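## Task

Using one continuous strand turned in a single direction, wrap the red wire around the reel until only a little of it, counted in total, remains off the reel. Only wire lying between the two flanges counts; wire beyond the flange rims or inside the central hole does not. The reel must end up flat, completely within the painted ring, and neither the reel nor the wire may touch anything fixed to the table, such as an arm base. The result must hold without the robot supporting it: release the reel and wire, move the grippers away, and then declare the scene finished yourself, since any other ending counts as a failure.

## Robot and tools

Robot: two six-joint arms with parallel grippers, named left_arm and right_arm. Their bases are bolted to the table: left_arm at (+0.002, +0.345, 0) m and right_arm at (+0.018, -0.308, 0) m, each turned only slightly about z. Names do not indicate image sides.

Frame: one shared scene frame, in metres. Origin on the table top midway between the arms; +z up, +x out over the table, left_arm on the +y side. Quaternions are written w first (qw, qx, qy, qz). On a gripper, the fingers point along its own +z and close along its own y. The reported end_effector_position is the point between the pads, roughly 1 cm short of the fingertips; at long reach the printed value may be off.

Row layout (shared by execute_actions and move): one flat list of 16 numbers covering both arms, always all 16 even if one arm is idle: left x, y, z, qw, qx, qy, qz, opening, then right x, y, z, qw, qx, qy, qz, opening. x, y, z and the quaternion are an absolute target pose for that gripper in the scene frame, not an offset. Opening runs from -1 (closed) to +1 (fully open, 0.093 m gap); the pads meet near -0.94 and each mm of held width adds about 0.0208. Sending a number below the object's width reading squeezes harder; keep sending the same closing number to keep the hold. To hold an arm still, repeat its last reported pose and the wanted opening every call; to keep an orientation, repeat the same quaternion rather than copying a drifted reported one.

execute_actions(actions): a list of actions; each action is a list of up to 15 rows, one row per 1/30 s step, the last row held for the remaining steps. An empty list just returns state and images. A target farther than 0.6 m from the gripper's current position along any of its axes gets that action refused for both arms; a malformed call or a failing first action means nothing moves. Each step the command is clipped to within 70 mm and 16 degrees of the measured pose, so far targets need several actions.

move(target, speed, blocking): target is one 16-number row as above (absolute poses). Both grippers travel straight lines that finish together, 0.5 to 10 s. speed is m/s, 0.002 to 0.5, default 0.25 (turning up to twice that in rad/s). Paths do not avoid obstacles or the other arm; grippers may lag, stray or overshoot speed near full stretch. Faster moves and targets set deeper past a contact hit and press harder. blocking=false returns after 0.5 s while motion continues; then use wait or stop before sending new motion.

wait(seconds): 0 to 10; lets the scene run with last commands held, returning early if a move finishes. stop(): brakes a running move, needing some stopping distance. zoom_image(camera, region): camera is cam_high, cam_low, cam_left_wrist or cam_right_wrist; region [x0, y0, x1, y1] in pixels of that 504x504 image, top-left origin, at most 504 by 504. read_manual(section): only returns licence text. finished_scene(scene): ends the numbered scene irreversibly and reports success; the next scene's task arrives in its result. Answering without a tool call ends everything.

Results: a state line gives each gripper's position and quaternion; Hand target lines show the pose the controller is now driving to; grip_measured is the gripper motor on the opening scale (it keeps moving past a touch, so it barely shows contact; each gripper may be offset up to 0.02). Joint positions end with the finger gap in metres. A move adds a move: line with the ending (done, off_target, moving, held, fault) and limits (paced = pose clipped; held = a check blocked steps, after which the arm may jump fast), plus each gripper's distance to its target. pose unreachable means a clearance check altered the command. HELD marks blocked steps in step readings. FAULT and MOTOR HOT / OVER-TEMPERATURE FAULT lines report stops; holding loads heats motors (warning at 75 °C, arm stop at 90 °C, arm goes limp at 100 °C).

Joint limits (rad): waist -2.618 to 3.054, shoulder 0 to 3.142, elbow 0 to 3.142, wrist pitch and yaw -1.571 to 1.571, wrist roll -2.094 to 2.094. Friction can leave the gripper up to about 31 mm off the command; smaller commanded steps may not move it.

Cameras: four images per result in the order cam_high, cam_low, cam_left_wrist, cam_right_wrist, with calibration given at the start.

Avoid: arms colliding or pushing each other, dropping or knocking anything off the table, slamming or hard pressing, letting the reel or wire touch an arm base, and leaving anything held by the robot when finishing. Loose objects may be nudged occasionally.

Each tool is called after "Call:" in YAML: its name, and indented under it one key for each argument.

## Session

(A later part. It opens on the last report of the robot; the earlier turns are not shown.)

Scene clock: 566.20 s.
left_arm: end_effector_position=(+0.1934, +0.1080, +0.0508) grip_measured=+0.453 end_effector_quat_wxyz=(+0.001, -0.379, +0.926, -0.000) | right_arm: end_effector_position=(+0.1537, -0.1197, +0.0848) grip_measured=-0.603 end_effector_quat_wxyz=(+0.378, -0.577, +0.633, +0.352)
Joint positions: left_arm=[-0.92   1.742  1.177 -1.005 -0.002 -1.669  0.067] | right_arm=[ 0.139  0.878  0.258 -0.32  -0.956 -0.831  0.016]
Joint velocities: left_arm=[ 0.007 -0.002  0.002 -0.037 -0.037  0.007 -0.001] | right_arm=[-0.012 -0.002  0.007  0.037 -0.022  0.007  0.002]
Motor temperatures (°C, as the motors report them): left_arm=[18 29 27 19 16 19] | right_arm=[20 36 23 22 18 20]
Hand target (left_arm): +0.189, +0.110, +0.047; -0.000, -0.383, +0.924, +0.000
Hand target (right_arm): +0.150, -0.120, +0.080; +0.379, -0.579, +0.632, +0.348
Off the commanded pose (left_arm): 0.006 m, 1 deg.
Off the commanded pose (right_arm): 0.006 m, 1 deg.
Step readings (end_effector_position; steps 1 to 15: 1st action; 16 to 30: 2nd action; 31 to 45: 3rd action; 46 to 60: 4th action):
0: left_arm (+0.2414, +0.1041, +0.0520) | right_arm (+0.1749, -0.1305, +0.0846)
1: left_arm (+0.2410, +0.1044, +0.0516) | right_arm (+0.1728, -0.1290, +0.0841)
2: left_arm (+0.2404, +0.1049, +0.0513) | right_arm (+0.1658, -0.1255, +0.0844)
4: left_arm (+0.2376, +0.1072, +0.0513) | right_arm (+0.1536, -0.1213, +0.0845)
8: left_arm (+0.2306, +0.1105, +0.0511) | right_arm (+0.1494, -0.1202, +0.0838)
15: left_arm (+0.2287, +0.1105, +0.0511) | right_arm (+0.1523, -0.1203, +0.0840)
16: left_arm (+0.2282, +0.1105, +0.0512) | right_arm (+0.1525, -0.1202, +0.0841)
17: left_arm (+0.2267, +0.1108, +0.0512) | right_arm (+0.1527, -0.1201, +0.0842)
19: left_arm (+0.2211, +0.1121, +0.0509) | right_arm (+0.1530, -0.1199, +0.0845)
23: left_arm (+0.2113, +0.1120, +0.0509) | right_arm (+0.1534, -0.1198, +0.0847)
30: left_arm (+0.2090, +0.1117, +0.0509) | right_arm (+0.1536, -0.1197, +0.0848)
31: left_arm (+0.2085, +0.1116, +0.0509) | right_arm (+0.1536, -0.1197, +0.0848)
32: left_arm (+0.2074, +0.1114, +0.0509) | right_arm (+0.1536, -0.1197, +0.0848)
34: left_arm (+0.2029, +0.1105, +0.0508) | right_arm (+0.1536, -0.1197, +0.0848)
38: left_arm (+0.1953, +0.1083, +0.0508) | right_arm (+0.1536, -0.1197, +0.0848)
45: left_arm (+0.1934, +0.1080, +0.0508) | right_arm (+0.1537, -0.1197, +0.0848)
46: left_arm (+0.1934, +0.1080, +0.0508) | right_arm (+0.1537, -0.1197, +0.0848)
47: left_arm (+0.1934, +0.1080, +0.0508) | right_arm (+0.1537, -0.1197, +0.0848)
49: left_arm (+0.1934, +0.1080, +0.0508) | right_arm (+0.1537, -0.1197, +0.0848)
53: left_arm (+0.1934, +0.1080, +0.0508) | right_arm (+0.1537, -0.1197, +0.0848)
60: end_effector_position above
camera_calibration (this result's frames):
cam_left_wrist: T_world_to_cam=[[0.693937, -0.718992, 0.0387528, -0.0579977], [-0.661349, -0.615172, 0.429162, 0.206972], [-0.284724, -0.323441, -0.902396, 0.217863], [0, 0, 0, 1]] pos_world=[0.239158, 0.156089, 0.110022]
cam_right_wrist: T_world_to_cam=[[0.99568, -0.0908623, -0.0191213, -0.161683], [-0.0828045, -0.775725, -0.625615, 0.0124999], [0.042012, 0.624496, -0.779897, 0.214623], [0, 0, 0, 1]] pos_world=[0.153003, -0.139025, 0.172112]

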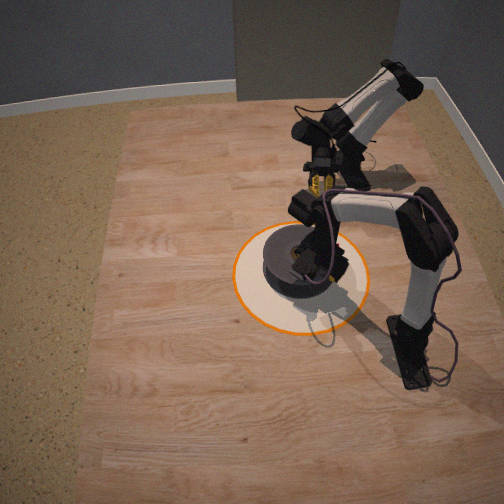

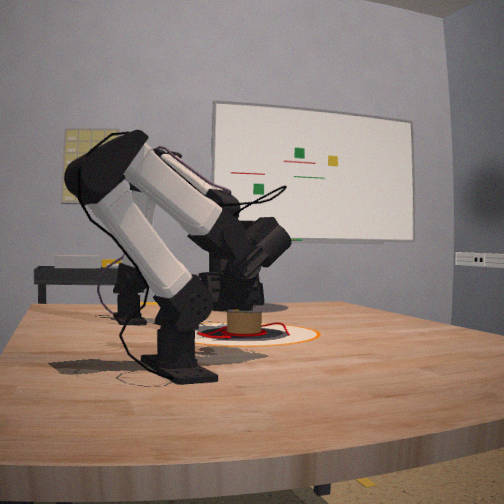

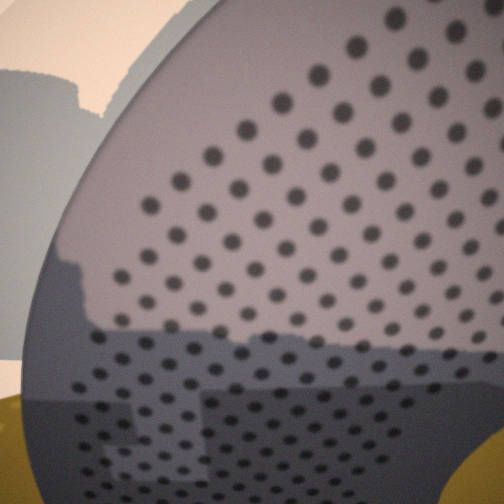

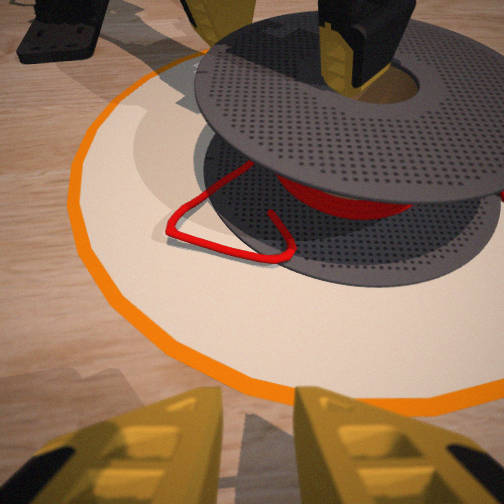

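Call:
execute_actions:
  actions:
    - [[0.193,0.108,0.05,0,-0.379,0.926,0,1, 0.13,-0.10,0.085,0.444,-0.505,0.658,0.340,-1]]
    - [[0.193,0.110,0.075,0,-0.379,0.926,0,1, 0.13,-0.10,0.085,0.444,-0.505,0.658,0.340,-1],[0.193,0.110,0.10,0,-0.379,0.926,0,1, 0.13,-0.10,0.085,0.444,-0.505,0.658,0.340,-1],[0.193,0.110,0.118,0,-0.379,0.926,0,1, 0.13,-0.10,0.085,0.444,-0.505,0.658,0.340,-1]]
    - [[0.218,0.124,0.118,0,-0.19,0.982,0,1, 0.13,-0.10,0.085,0.444,-0.505,0.658,0.340,-1]]
    - [[0.240,0.127,0.112,0,0.0,1.0,0,1, 0.13,-0.10,0.085,0.444,-0.505,0.658,0.340,-1]]
    - [[0.239,0.127,0.10,0,0.0,1.0,0,1, 0.13,-0.10,0.085,0.444,-0.505,0.658,0.340,-1]]

Scene clock: 580.23 s.
left_arm: end_effector_position=(+0.2376, +0.1267, +0.1090) grip_measured=+0.991 end_effector_quat_wxyz=(+0.007, +0.000, +1.000, -0.002) | right_arm: end_effector_position=(+0.1310, -0.1002, +0.0890) grip_measured=-0.999 end_effector_quat_wxyz=(+0.440, -0.505, +0.659, +0.341)
Joint positions: left_arm=[-0.777  1.747  1.42  -1.23  -0.006 -0.75   0.093] | right_arm=[ 0.491  0.393  0.043 -0.126 -0.592 -0.275  0.   ]
Joint velocities: left_arm=[-0.012  0.002 -0.002 -0.037  0.037  0.051  0.   ] | right_arm=[-0.007  0.002 -0.007  0.007 -0.007 -0.022  0.   ]
Motor temperatures (°C, as the motors report them): left_arm=[18 30 26 19 16 19] | right_arm=[20 33 23 23 18 20]
Hand target (left_arm): +0.239, +0.127, +0.100; -0.000, -0.000, +1.000, +0.000
Hand target (right_arm): +0.130, -0.100, +0.085; +0.444, -0.505, +0.658, +0.340
Off the commanded pose (left_arm): 0.009 m, 1 deg.
Off the commanded pose (right_arm): 0.004 m, 0 deg.
Step readings (end_effector_position; steps 1 to 15: 1st action; 16 to 30: 2nd action; 31 to 45: 3rd action; 46 to 60: 4th action; 61 to 75: 5th action):
0: left_arm (+0.1934, +0.1080, +0.0508) | right_arm (+0.1537, -0.1197, +0.0848)
1: left_arm (+0.1935, +0.1079, +0.0508) | right_arm (+0.1514, -0.1172, +0.0846)
2: left_arm (+0.1936, +0.1078, +0.0508) | right_arm (+0.1419, -0.1124, +0.0856)
4: left_arm (+0.1936, +0.1078, +0.0508) | right_arm (+0.1250, -0.1060, +0.0852)
8: left_arm (+0.1936, +0.1078, +0.0508) | right_arm (+0.1188, -0.1023, +0.0859)
15: left_arm (+0.1936, +0.1078, +0.0508) | right_arm (+0.1240, -0.1000, +0.0899)
16: left_arm (+0.1931, +0.1084, +0.0523) | right_arm (+0.1245, -0.0999, +0.0897)
17: left_arm (+0.1925, +0.1091, +0.0569) | right_arm (+0.1250, -0.0998, +0.0896)
19: left_arm (+0.1951, +0.1059, +0.0762) | right_arm (+0.1259, -0.0996, +0.0894)
23: left_arm (+0.2030, +0.0961, +0.1118) | right_arm (+0.1280, -0.0998, +0.0888)
30: left_arm (+0.1959, +0.1049, +0.1151) | right_arm (+0.1301, -0.1000, +0.0888)
31: left_arm (+0.1971, +0.1069, +0.1151) | right_arm (+0.1303, -0.1001, +0.0888)
32: left_arm (+0.2010, +0.1104, +0.1151) | right_arm (+0.1304, -0.1001, +0.0889)
34: left_arm (+0.2103, +0.1188, +0.1152) | right_arm (+0.1306, -0.1001, +0.0889)
38: left_arm (+0.2175, +0.1236, +0.1179) | right_arm (+0.1308, -0.1001, +0.0890)
45: left_arm (+0.2176, +0.1235, +0.1193) | right_arm (+0.1310, -0.1002, +0.0890)
46: left_arm (+0.2190, +0.1241, +0.1190) | right_arm (+0.1310, -0.1002, +0.0890)
47: left_arm (+0.2224, +0.1249, +0.1185) | right_arm (+0.1310, -0.1002, +0.0890)
49: left_arm (+0.2297, +0.1275, +0.1159) | right_arm (+0.1310, -0.1002, +0.0890)
53: left_arm (+0.2347, +0.1294, +0.1113) | right_arm (+0.1310, -0.1002, +0.0890)
60: left_arm (+0.2362, +0.1280, +0.1127) | right_arm (+0.1310, -0.1002, +0.0890)
61: left_arm (+0.2363, +0.1279, +0.1121) | right_arm (+0.1310, -0.1002, +0.0890)
62: left_arm (+0.2366, +0.1277, +0.1113) | right_arm (+0.1310, -0.1002, +0.0890)
64: left_arm (+0.2364, +0.1278, +0.1096) | right_arm (+0.1310, -0.1002, +0.0890)
68: left_arm (+0.2369, +0.1273, +0.1090) | right_arm (+0.1310, -0.1002, +0.0890)
75: end_effector_position above
camera_calibration (this result's frames):
cam_left_wrist: T_world_to_cam=[[-0.00983101, -0.999058, 0.0422602, 0.124847], [-0.907917, 0.0266284, 0.418302, 0.201186], [-0.419034, -0.0342564, -0.907324, 0.284859], [0, 0, 0, 1]] pos_world=[0.303254, 0.129131, 0.169027]
cam_right_wrist: T_world_to_cam=[[0.965562, -0.259765, -0.0145814, -0.150699], [-0.196111, -0.689839, -0.696895, 0.0581945], [0.17097, 0.675755, -0.717025, 0.189276], [0, 0, 0, 1]] pos_world=[0.124562, -0.126906, 0.174074]

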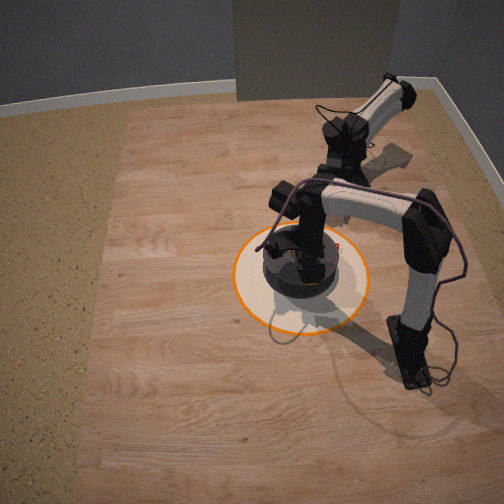

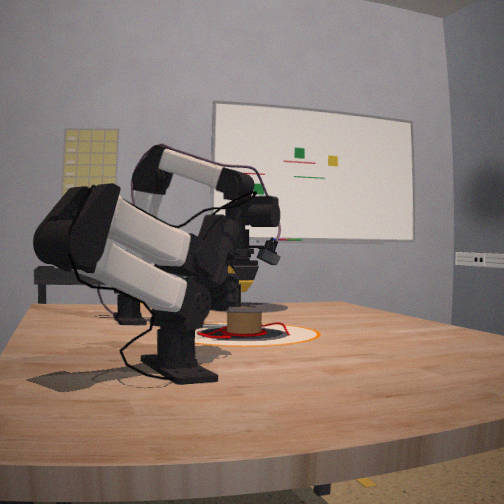

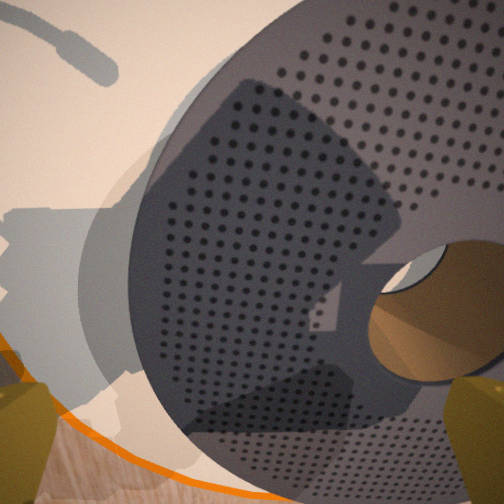

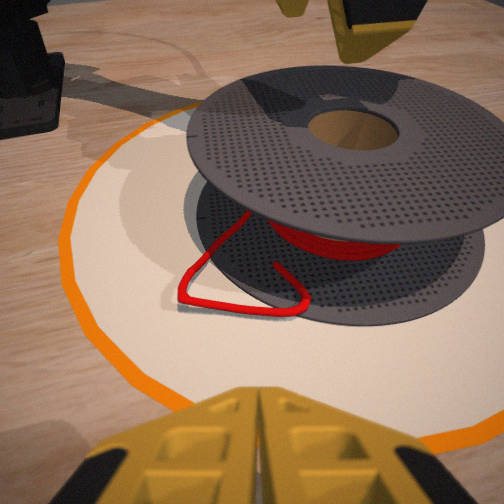

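Call:
execute_actions:
  actions:
    - [[0.237,0.128,0.075,0,0,1,0,1, 0.13,-0.10,0.085,0.444,-0.505,0.658,0.340,-1],[0.237,0.128,0.055,0,0,1,0,1, 0.13,-0.10,0.085,0.444,-0.505,0.658,0.340,-1],[0.237,0.128,0.043,0,0,1,0,1, 0.13,-0.10,0.085,0.444,-0.505,0.658,0.340,-1]]
    - [[0.237,0.128,0.043,0,0,1,0,0.3, 0.13,-0.10,0.085,0.444,-0.505,0.658,0.340,-1]]

Scene clock: 581.90 s.
left_arm: end_effector_position=(+0.2335, +0.1296, +0.0468) grip_measured=+0.484 end_effector_quat_wxyz=(-0.004, +0.001, +1.000, +0.005) | right_arm: end_effector_position=(+0.1310, -0.1002, +0.0890) grip_measured=-0.999 end_effector_quat_wxyz=(+0.440, -0.505, +0.659, +0.341)
Joint positions: left_arm=[-0.777  1.799  1.23  -1.013 -0.002 -0.747  0.068] | right_arm=[ 0.491  0.393  0.043 -0.126 -0.592 -0.275  0.   ]
Joint velocities: left_arm=[-0.007 -0.012  0.007 -0.051 -0.007 -0.051  0.001] | right_arm=[ 0.012  0.007 -0.012 -0.007  0.037 -0.022  0.   ]
Motor temperatures (°C, as the motors report them): left_arm=[18 30 26 19 16 19] | right_arm=[20 33 24 23 18 20]
Hand target (left_arm): +0.237, +0.128, +0.043; -0.000, -0.000, +1.000, +0.000
Hand target (right_arm): +0.130, -0.100, +0.085; +0.444, -0.505, +0.658, +0.340
Off the commanded pose (left_arm): 0.005 m, 1 deg.
Off the commanded pose (right_arm): 0.004 m, 0 deg.
Step readings (end_effector_position; steps 1 to 15: 1st action; 16 to 30: 2nd action):
0: left_arm (+0.2378, +0.1265, +0.1090) | right_arm (+0.1310, -0.1002, +0.0890)
1: left_arm (+0.2380, +0.1263, +0.1055) | right_arm (+0.1310, -0.1002, +0.0890)
2: left_arm (+0.2375, +0.1268, +0.0980) | right_arm (+0.1310, -0.1002, +0.0890)
4: left_arm (+0.2303, +0.1335, +0.0745) | right_arm (+0.1310, -0.1002, +0.0890)
8: left_arm (+0.2259, +0.1365, +0.0491) | right_arm (+0.1310, -0.1002, +0.0890)
15: left_arm (+0.2318, +0.1310, +0.0468) | right_arm (+0.1310, -0.1002, +0.0890)
16: left_arm (+0.2320, +0.1309, +0.0468) | right_arm (+0.1310, -0.1002, +0.0890)
17: left_arm (+0.2320, +0.1305, +0.0468) | right_arm (+0.1310, -0.1002, +0.0890)
19: left_arm (+0.2335, +0.1296, +0.0468) | right_arm (+0.1310, -0.1002, +0.0890)
23: left_arm (+0.2335, +0.1296, +0.0468) | right_arm (+0.1310, -0.1002, +0.0890)
30: end_effector_position above
camera_calibration (this result's frames):
cam_left_wrist: T_world_to_cam=[[-0.0113893, -0.999533, 0.028371, 0.131478], [-0.898984, 0.0226587, 0.437396, 0.220924], [-0.437834, -0.0205235, -0.898821, 0.228979], [0, 0, 0, 1]] pos_world=[0.300359, 0.13111, 0.105449]
cam_right_wrist: T_world_to_cam=[[0.965562, -0.259765, -0.0145814, -0.150699], [-0.196111, -0.689839, -0.696895, 0.0581945], [0.17097, 0.675755, -0.717025, 0.189276], [0, 0, 0, 1]] pos_world=[0.124562, -0.126906, 0.174074]

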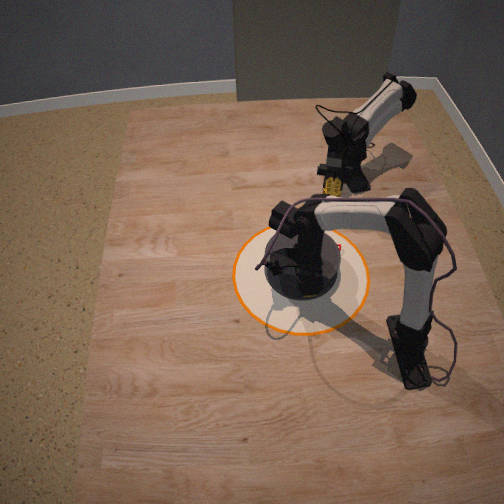

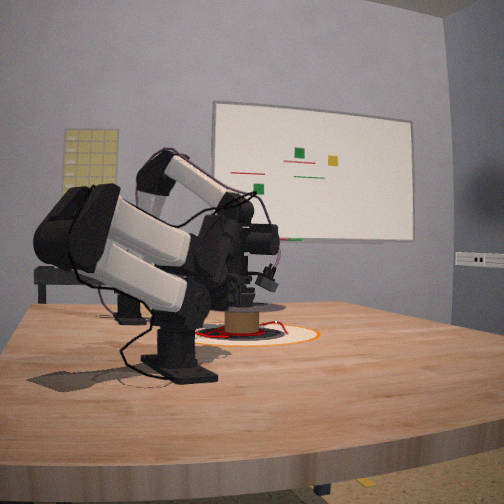

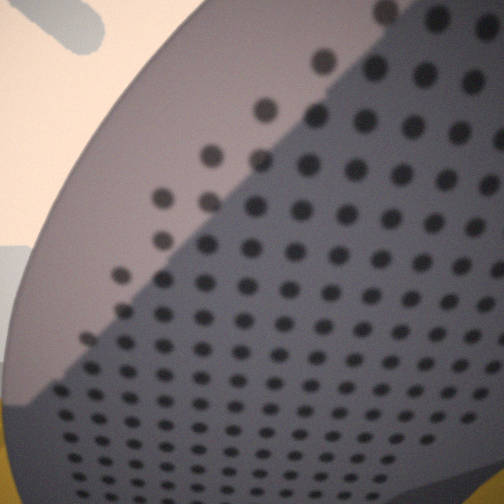

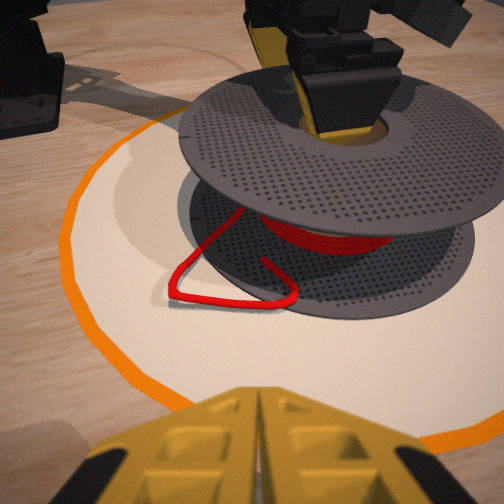

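Call:
execute_actions:
  actions:
    - [[0.228,0.131,0.045,0,-0.044,0.999,0,0.3, 0.13,-0.10,0.085,0.444,-0.505,0.658,0.340,-1],[0.228,0.131,0.045,0,-0.044,0.999,0,0.3, 0.13,-0.10,0.085,0.444,-0.505,0.658,0.340,-1],[0.2225,0.1305,0.045,0,-0.087,0.996,0,0.3, 0.13,-0.10,0.085,0.444,-0.505,0.658,0.340,-1],[0.2225,0.1305,0.045,0,-0.087,0.996,0,0.3, 0.13,-0.10,0.085,0.444,-0.505,0.658,0.340,-1],[0.217,0.129,0.045,0,-0.131,0.991,0,0.3, 0.13,-0.10,0.085,0.444,-0.505,0.658,0.340,-1],[0.217,0.129,0.045,0,-0.131,0.991,0,0.3, 0.13,-0.10,0.085,0.444,-0.505,0.658,0.340,-1],[0.2118,0.1277,0.045,0,-0.174,0.985,0,0.3, 0.13,-0.10,0.085,0.444,-0.505,0.658,0.340,-1],[0.2118,0.1277,0.045,0,-0.174,0.985,0,0.3, 0.13,-0.10,0.085,0.444,-0.505,0.658,0.340,-1],[0.2067,0.1255,0.045,0,-0.216,0.976,0,0.3, 0.13,-0.10,0.085,0.444,-0.505,0.658,0.340,-1],[0.2067,0.1255,0.045,0,-0.216,0.976,0,0.3, 0.13,-0.10,0.085,0.444,-0.505,0.658,0.340,-1],[0.2018,0.123,0.045,0,-0.259,0.966,0,0.3, 0.13,-0.10,0.085,0.444,-0.505,0.658,0.340,-1]]
    - [[0.197,0.120,0.045,0,-0.301,0.954,0,0.3, 0.13,-0.10,0.085,0.444,-0.505,0.658,0.340,-1],[0.197,0.120,0.045,0,-0.301,0.954,0,0.3, 0.13,-0.10,0.085,0.444,-0.505,0.658,0.340,-1],[0.1927,0.1166,0.045,0,-0.342,0.940,0,0.3, 0.13,-0.10,0.085,0.444,-0.505,0.658,0.340,-1],[0.1927,0.1166,0.045,0,-0.342,0.940,0,0.3, 0.13,-0.10,0.085,0.444,-0.505,0.658,0.340,-1],[0.188,0.113,0.045,0,-0.383,0.924,0,0.3, 0.13,-0.10,0.085,0.444,-0.505,0.658,0.340,-1],[0.188,0.113,0.045,0,-0.383,0.924,0,0.3, 0.13,-0.10,0.085,0.444,-0.505,0.658,0.340,-1],[0.182,0.108,0.045,0,-0.423,0.906,0,0.3, 0.13,-0.10,0.085,0.444,-0.505,0.658,0.340,-1]]
    - [[0.182,0.108,0.045,0,-0.423,0.906,0,0.3, 0.13,-0.10,0.085,0.444,-0.505,0.658,0.340,-1]]

Scene clock: 584.93 s.
left_arm: end_effector_position=(+0.1824, +0.1076, +0.0462) grip_measured=+0.484 end_effector_quat_wxyz=(-0.008, -0.420, +0.908, +0.007) | right_arm: end_effector_position=(+0.1310, -0.1002, +0.0890) grip_measured=-0.999 end_effector_quat_wxyz=(+0.440, -0.505, +0.659, +0.341)
Joint positions: left_arm=[-0.942  1.74   1.155 -1.003  0.011 -1.781  0.068] | right_arm=[ 0.491  0.393  0.043 -0.126 -0.592 -0.275  0.   ]
Joint velocities: left_arm=[ 0.002 -0.012 -0.007 -0.022 -0.007 -0.081  0.001] | right_arm=[ 0.002 -0.002 -0.017 -0.037 -0.007 -0.007  0.   ]
Motor temperatures (°C, as the motors report them): left_arm=[18 30 26 19 16 19] | right_arm=[20 33 24 24 18 20]
Hand target (left_arm): +0.182, +0.108, +0.045; -0.000, -0.423, +0.906, -0.000
Hand target (right_arm): +0.130, -0.100, +0.085; +0.444, -0.505, +0.658, +0.340
Off the commanded pose (left_arm): 0.001 m, 1 deg.
Off the commanded pose (right_arm): 0.004 m, 0 deg.
Step readings (end_effector_position; steps 1 to 15: 1st action; 16 to 30: 2nd action; 31 to 45: 3rd action):
0: left_arm (+0.2335, +0.1296, +0.0468) | right_arm (+0.1310, -0.1002, +0.0890)
1: left_arm (+0.2330, +0.1301, +0.0463) | right_arm (+0.1310, -0.1002, +0.0890)
2: left_arm (+0.2324, +0.1306, +0.0464) | right_arm (+0.1310, -0.1002, +0.0890)
4: left_arm (+0.2298, +0.1318, +0.0465) | right_arm (+0.1310, -0.1002, +0.0890)
8: left_arm (+0.2207, +0.1308, +0.0463) | right_arm (+0.1310, -0.1002, +0.0890)
15: left_arm (+0.2052, +0.1245, +0.0462) | right_arm (+0.1310, -0.1002, +0.0890)
16: left_arm (+0.2040, +0.1238, +0.0463) | right_arm (+0.1310, -0.1002, +0.0890)
17: left_arm (+0.2027, +0.1230, +0.0462) | right_arm (+0.1310, -0.1002, +0.0890)
19: left_arm (+0.1992, +0.1205, +0.0462) | right_arm (+0.1310, -0.1002, +0.0890)
23: left_arm (+0.1901, +0.1133, +0.0461) | right_arm (+0.1310, -0.1002, +0.0890)
30: left_arm (+0.1827, +0.1080, +0.0461) | right_arm (+0.1310, -0.1002, +0.0890)
31: left_arm (+0.1826, +0.1080, +0.0462) | right_arm (+0.1310, -0.1002, +0.0890)
32: left_arm (+0.1826, +0.1078, +0.0462) | right_arm (+0.1310, -0.1002, +0.0890)
34: left_arm (+0.1826, +0.1078, +0.0462) | right_arm (+0.1310, -0.1002, +0.0890)
38: left_arm (+0.1825, +0.1077, +0.0462) | right_arm (+0.1310, -0.1002, +0.0890)
45: end_effector_position above
camera_calibration (this result's frames):
cam_left_wrist: T_world_to_cam=[[0.756211, -0.654071, 0.0183403, -0.0677734], [-0.594131, -0.674629, 0.438046, 0.195143], [-0.27414, -0.342151, -0.898766, 0.210371], [0, 0, 0, 1]] pos_world=[0.224863, 0.159299, 0.104836]
cam_right_wrist: T_world_to_cam=[[0.965562, -0.259765, -0.0145814, -0.150699], [-0.196111, -0.689839, -0.696895, 0.0581945], [0.17097, 0.675755, -0.717025, 0.189276], [0, 0, 0, 1]] pos_world=[0.124562, -0.126906, 0.174074]

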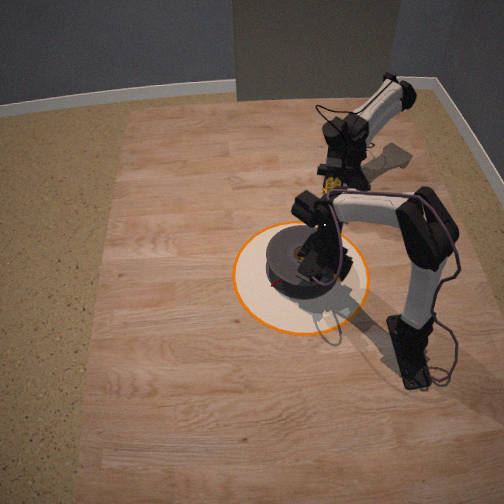

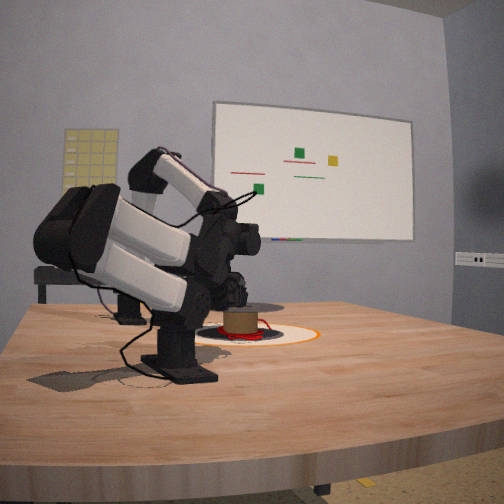

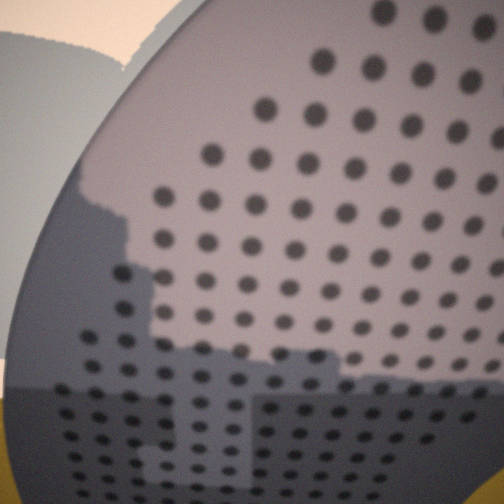

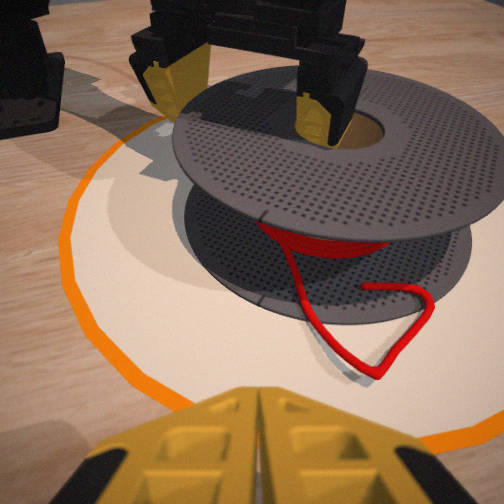

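Call:
execute_actions:
  actions: []

Scene clock: 586.90 s.
left_arm: end_effector_position=(+0.1824, +0.1076, +0.0462) grip_measured=+0.484 end_effector_quat_wxyz=(-0.007, -0.420, +0.907, +0.007) | right_arm: end_effector_position=(+0.1310, -0.1002, +0.0890) grip_measured=-0.999 end_effector_quat_wxyz=(+0.440, -0.505, +0.659, +0.341)
Joint positions: left_arm=[-0.942  1.74   1.155 -1.003  0.011 -1.782  0.068] | right_arm=[ 0.491  0.393  0.043 -0.126 -0.592 -0.275  0.   ]
Joint velocities: left_arm=[-0.017 -0.007  0.007 -0.051 -0.037 -0.037 -0.   ] | right_arm=[ 0.002 -0.012 -0.002 -0.007 -0.007 -0.037  0.   ]
Motor temperatures (°C, as the motors report them): left_arm=[18 30 26 19 16 19] | right_arm=[20 32 24 24 18 20]
Hand target (left_arm): +0.182, +0.108, +0.045; -0.000, -0.423, +0.906, -0.000
Hand target (right_arm): +0.130, -0.100, +0.085; +0.444, -0.505, +0.658, +0.340
Off the commanded pose (left_arm): 0.001 m, 1 deg.
Off the commanded pose (right_arm): 0.004 m, 0 deg.
camera_calibration (this result's frames):
cam_left_wrist: T_world_to_cam=[[0.757208, -0.652917, 0.0183284, -0.0680789], [-0.593106, -0.675547, 0.438019, 0.195056], [-0.273609, -0.342542, -0.898779, 0.210317], [0, 0, 0, 1]] pos_world=[0.224783, 0.159362, 0.104838]
cam_right_wrist: T_world_to_cam=[[0.965562, -0.259765, -0.0145814, -0.150699], [-0.196111, -0.689839, -0.696895, 0.0581945], [0.17097, 0.675755, -0.717025, 0.189276], [0, 0, 0, 1]] pos_world=[0.124562, -0.126906, 0.174074]

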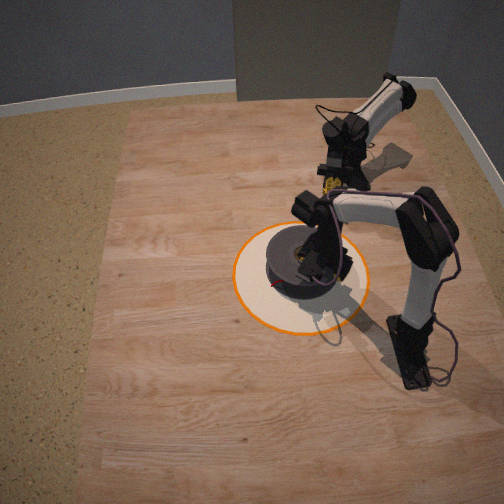

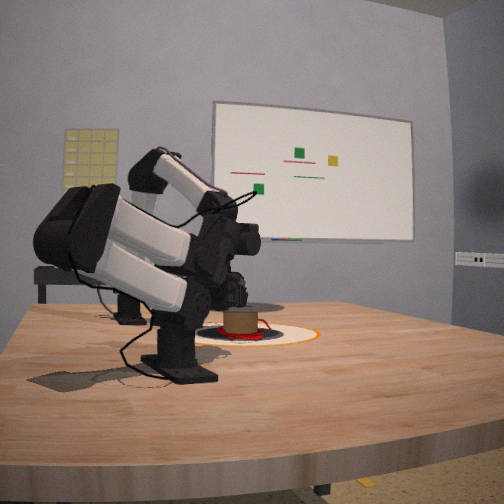

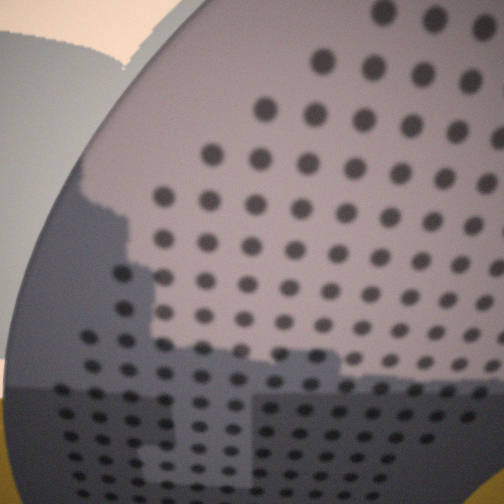

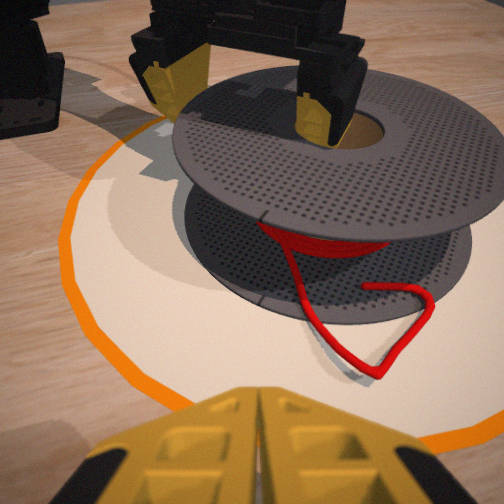

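Call:
move:
  target: [0.1824,0.1076,0.045,0,-0.423,0.906,0,0.3,0.125,-0.030,0.045,0.4808,-0.3072,0.8003,0.1846,-1]
  speed: 0.15

Call:
move:
  target: [0.1824,0.1076,0.045,0,-0.423,0.906,0,0.3,0.135,-0.020,0.012,0.4808,-0.3072,0.8003,0.1846,-1]
  speed: 0.1

Scene clock: 590.83 s.
left_arm: end_effector_position=(+0.1823, +0.1076, +0.0462) grip_measured=+0.484 end_effector_quat_wxyz=(-0.008, -0.420, +0.907, +0.007) | right_arm: end_effector_position=(+0.1279, -0.0405, +0.0389) grip_measured=-0.999 end_effector_quat_wxyz=(+0.481, -0.322, +0.799, +0.166)
Joint positions: left_arm=[-0.942  1.74   1.155 -1.003  0.012 -1.782  0.068] | right_arm=[1.408 1.363 0.184 0.473 0.731 0.467 0.   ]
Joint velocities: left_arm=[ 0.007  0.002  0.002 -0.051 -0.007 -0.066  0.001] | right_arm=[-0.007 -0.007  0.007 -0.022  0.066  0.022  0.   ]
Motor temperatures (°C, as the motors report them): left_arm=[18 30 26 19 16 19] | right_arm=[20 32 24 25 18 20]
Hand target (left_arm): +0.182, +0.108, +0.045; -0.000, -0.423, +0.906, +0.000
Hand target (right_arm): +0.127, -0.033, +0.044; +0.487, -0.315, +0.796, +0.173
Off the commanded pose (left_arm): 0.001 m, 1 deg.
Off the commanded pose (right_arm): 0.013 m, 3 deg.
move: off_target (right_arm)
camera_calibration (this result's frames):
cam_left_wrist: T_world_to_cam=[[0.757227, -0.652898, 0.0181747, -0.0680515], [-0.592832, -0.675351, 0.438692, 0.19484], [-0.274147, -0.342964, -0.898454, 0.210392], [0, 0, 0, 1]] pos_world=[0.224716, 0.159311, 0.104789]
cam_right_wrist: T_world_to_cam=[[0.67023, -0.741318, 0.0351977, -0.116605], [-0.573156, -0.547157, -0.610009, 0.114483], [0.471469, 0.388673, -0.791612, 0.0664225], [0, 0, 0, 1]] pos_world=[0.112453, -0.0496173, 0.126521]

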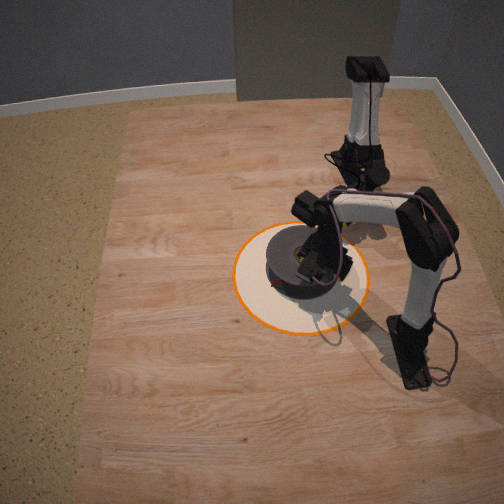

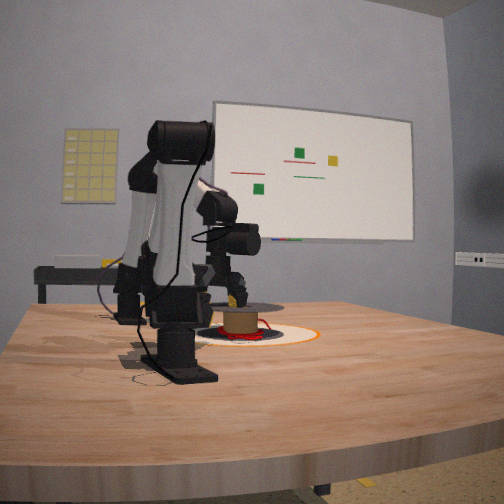

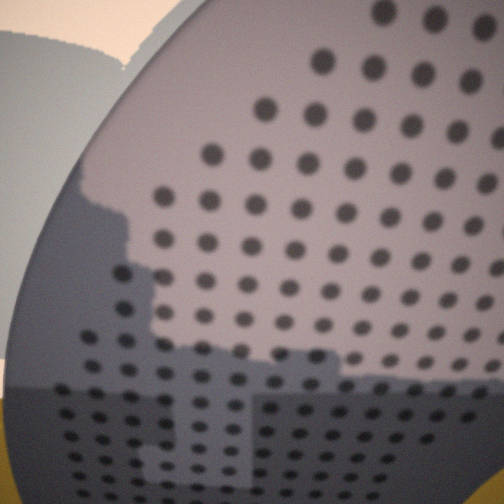

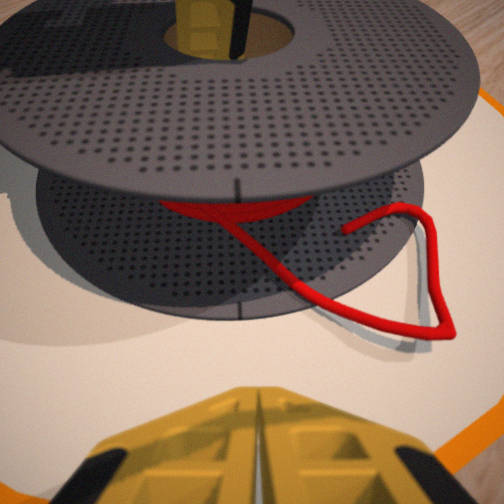

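Scene clock: 591.97 s.
left_arm: end_effector_position=(+0.1823, +0.1076, +0.0462) grip_measured=+0.484 end_effector_quat_wxyz=(-0.008, -0.420, +0.907, +0.007) | right_arm: end_effector_position=(+0.1332, -0.0245, +0.0121) grip_measured=-0.999 end_effector_quat_wxyz=(+0.481, -0.309, +0.801, +0.181)
Joint positions: left_arm=[-0.942  1.74   1.155 -1.003  0.012 -1.782  0.068] | right_arm=[1.376 1.668 0.184 0.818 0.702 0.462 0.   ]
Joint velocities: left_arm=[ 0.002 -0.002  0.017 -0.051  0.022  0.037 -0.   ] | right_arm=[ 0.007  0.007  0.002  0.022 -0.037 -0.037  0.   ]
Motor temperatures (°C, as the motors report them): left_arm=[18 30 26 19 16 19] | right_arm=[20 32 24 25 18 20]
Hand target (left_arm): +0.182, +0.108, +0.045; -0.000, -0.423, +0.906, +0.000
Hand target (right_arm): +0.135, -0.021, +0.012; +0.480, -0.307, +0.801, +0.184
Off the commanded pose (left_arm): 0.001 m, 1 deg.
Off the commanded pose (right_arm): 0.005 m, 0 deg.
move: done
camera_calibration (this result's frames):
cam_left_wrist: T_world_to_cam=[[0.757227, -0.652898, 0.0181747, -0.0680515], [-0.592832, -0.675351, 0.438692, 0.19484], [-0.274147, -0.342964, -0.898454, 0.210392], [0, 0, 0, 1]] pos_world=[0.224716, 0.159311, 0.104789]
cam_right_wrist: T_world_to_cam=[[0.66496, -0.746875, -0.00222534, -0.106285], [-0.586673, -0.52048, -0.620416, 0.112425], [0.462215, 0.413858, -0.78427, 0.0382012], [0, 0, 0, 1]] pos_world=[0.118975, -0.0366765, 0.099474]

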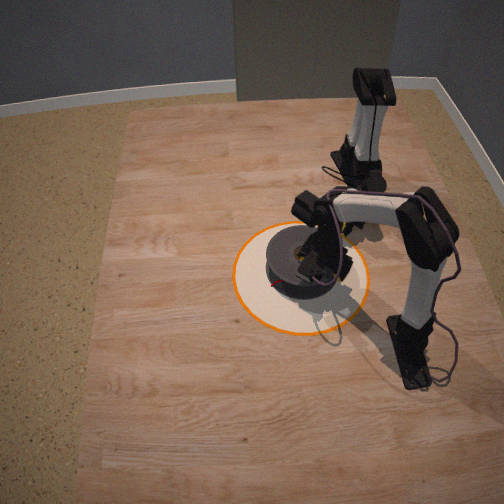

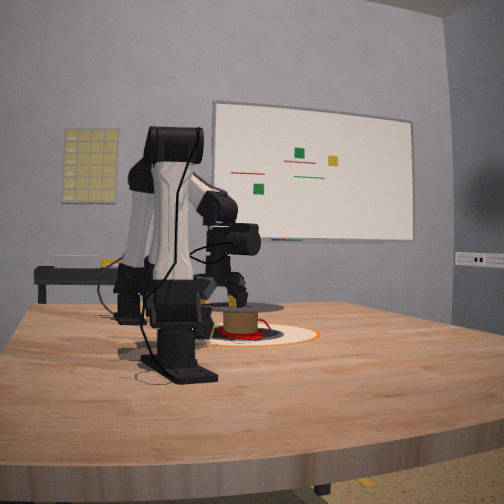

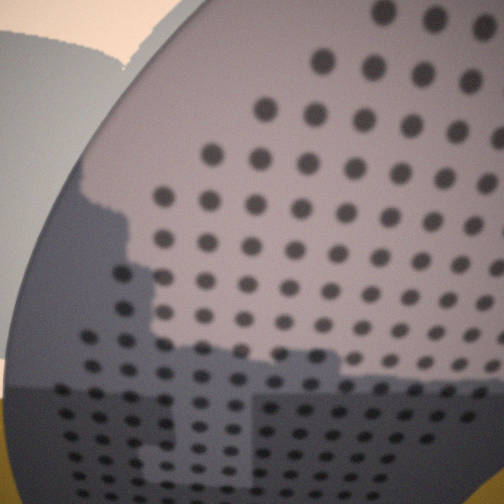

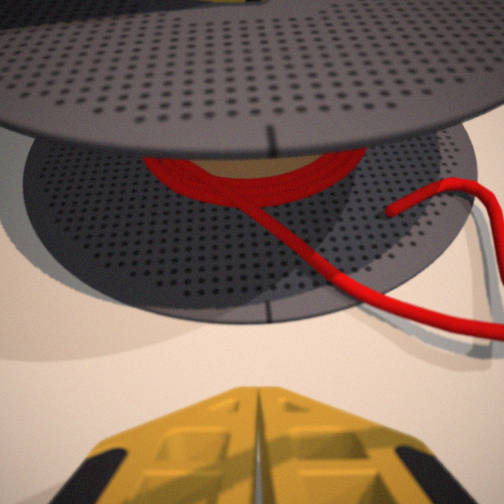

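Call:
move:
  target: [0.1824,0.1076,0.045,0,-0.423,0.906,0,0.3,0.160,0.001,0.017,0.4808,-0.3072,0.8003,0.1846,-1]
  speed: 0.08

Call:
move:
  target: [0.1824,0.1076,0.045,0,-0.423,0.906,0,0.3,0.176,0.015,0.015,0.4808,-0.3072,0.8003,0.1846,-1]
  speed: 0.05

Scene clock: 596.97 s.
left_arm: end_effector_position=(+0.1823, +0.1076, +0.0462) grip_measured=+0.484 end_effector_quat_wxyz=(-0.008, -0.420, +0.907, +0.007) | right_arm: end_effector_position=(+0.1568, -0.0062, +0.0145) grip_measured=-0.999 end_effector_quat_wxyz=(+0.478, -0.309, +0.803, +0.179)
Joint positions: left_arm=[-0.942  1.74   1.155 -1.003  0.012 -1.782  0.068] | right_arm=[1.262 1.714 0.259 0.83  0.61  0.382 0.   ]
Joint velocities: left_arm=[-0.017  0.002 -0.017  0.066 -0.022  0.037  0.001] | right_arm=[ 0.007 -0.012  0.017 -0.022  0.037 -0.066  0.   ]
Motor temperatures (°C, as the motors report them): left_arm=[18 30 26 19 16 19] | right_arm=[20 31 24 25 18 20]
Hand target (left_arm): +0.182, +0.108, +0.045; -0.000, -0.423, +0.906, +0.000
Hand target (right_arm): +0.159, +0.001, +0.016; +0.479, -0.307, +0.801, +0.186
Off the commanded pose (left_arm): 0.001 m, 1 deg.
Off the commanded pose (right_arm): 0.008 m, 1 deg.
move: done
camera_calibration (this result's frames):
cam_left_wrist: T_world_to_cam=[[0.757227, -0.652898, 0.0181747, -0.0680515], [-0.592832, -0.675351, 0.438692, 0.19484], [-0.274147, -0.342964, -0.898454, 0.210392], [0, 0, 0, 1]] pos_world=[0.224716, 0.159311, 0.104789]
cam_right_wrist: T_world_to_cam=[[0.663328, -0.748328, -0.00110871, -0.108023], [-0.591076, -0.523027, -0.614061, 0.137918], [0.45894, 0.407979, -0.789258, 0.0221263], [0, 0, 0, 1]] pos_world=[0.14302, -0.017729, 0.102033]

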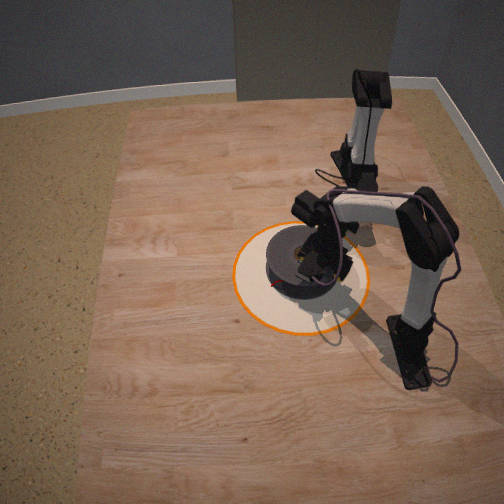

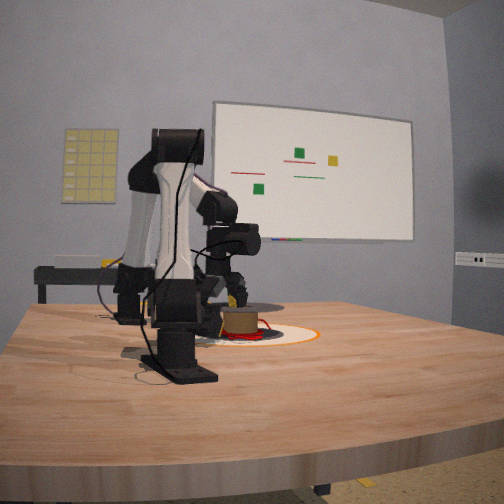

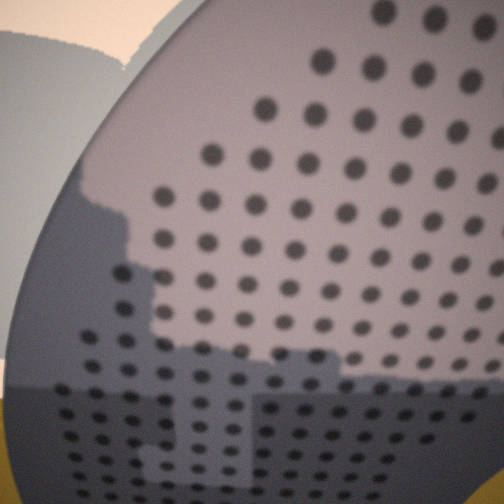

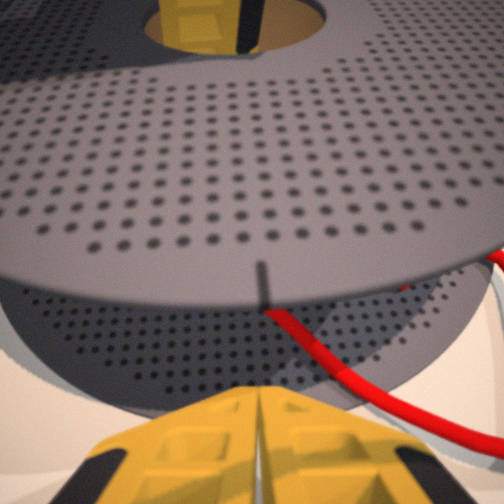

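Scene clock: 597.83 s.
left_arm: end_effector_position=(+0.1823, +0.1076, +0.0462) grip_measured=+0.484 end_effector_quat_wxyz=(-0.008, -0.420, +0.907, +0.007) | right_arm: end_effector_position=(+0.1726, +0.0074, +0.0124) grip_measured=-0.999 end_effector_quat_wxyz=(+0.478, -0.309, +0.803, +0.177)
Joint positions: left_arm=[-0.942  1.74   1.155 -1.003  0.012 -1.782  0.068] | right_arm=[1.201 1.776 0.318 0.855 0.561 0.34  0.   ]
Joint velocities: left_arm=[ 0.007  0.007  0.002 -0.007 -0.066 -0.007 -0.   ] | right_arm=[-0.007 -0.002  0.012  0.007 -0.007 -0.095  0.   ]
Motor temperatures (°C, as the motors report them): left_arm=[18 30 26 19 16 19] | right_arm=[20 31 24 25 18 20]
Hand target (left_arm): +0.182, +0.108, +0.045; -0.000, -0.423, +0.906, +0.000
Hand target (right_arm): +0.176, +0.015, +0.014; +0.480, -0.307, +0.801, +0.185
Off the commanded pose (left_arm): 0.001 m, 1 deg.
Off the commanded pose (right_arm): 0.009 m, 1 deg.
move: done
camera_calibration (this result's frames):
cam_left_wrist: T_world_to_cam=[[0.757227, -0.652898, 0.0181747, -0.0680515], [-0.592832, -0.675351, 0.438692, 0.19484], [-0.274147, -0.342964, -0.898454, 0.210392], [0, 0, 0, 1]] pos_world=[0.224716, 0.159311, 0.104789]
cam_right_wrist: T_world_to_cam=[[0.662442, -0.749112, 0.000981961, -0.10824], [-0.591506, -0.523874, -0.612925, 0.153092], [0.459664, 0.405447, -0.79014, 0.00763109], [0, 0, 0, 1]] pos_world=[0.15875, -0.00397651, 0.0999701]

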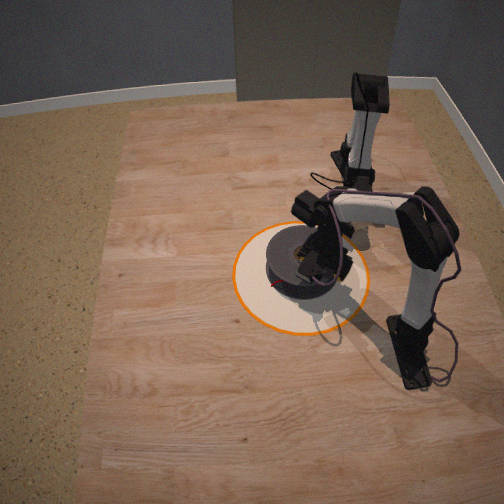

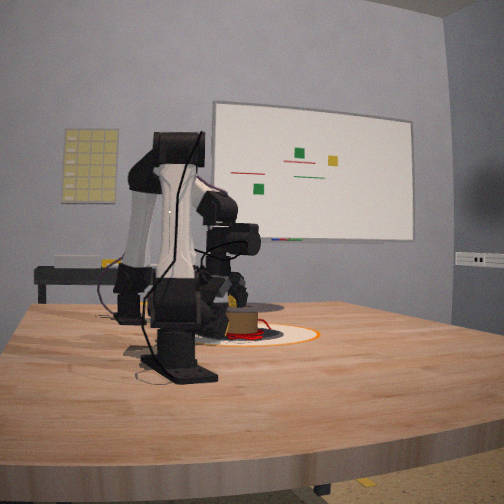

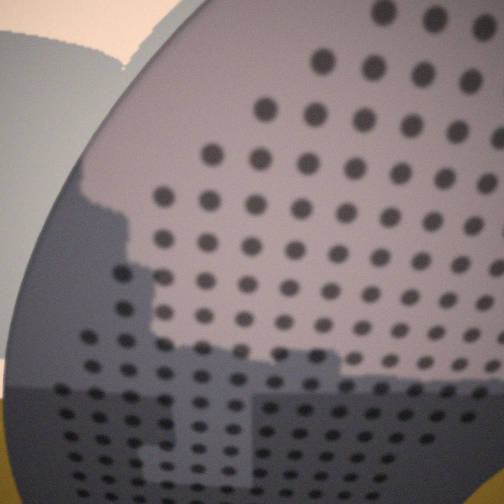

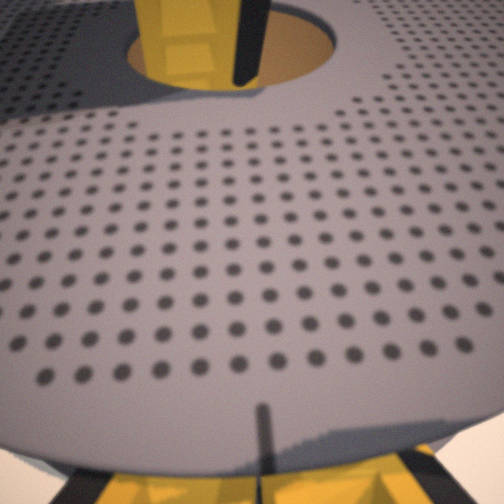

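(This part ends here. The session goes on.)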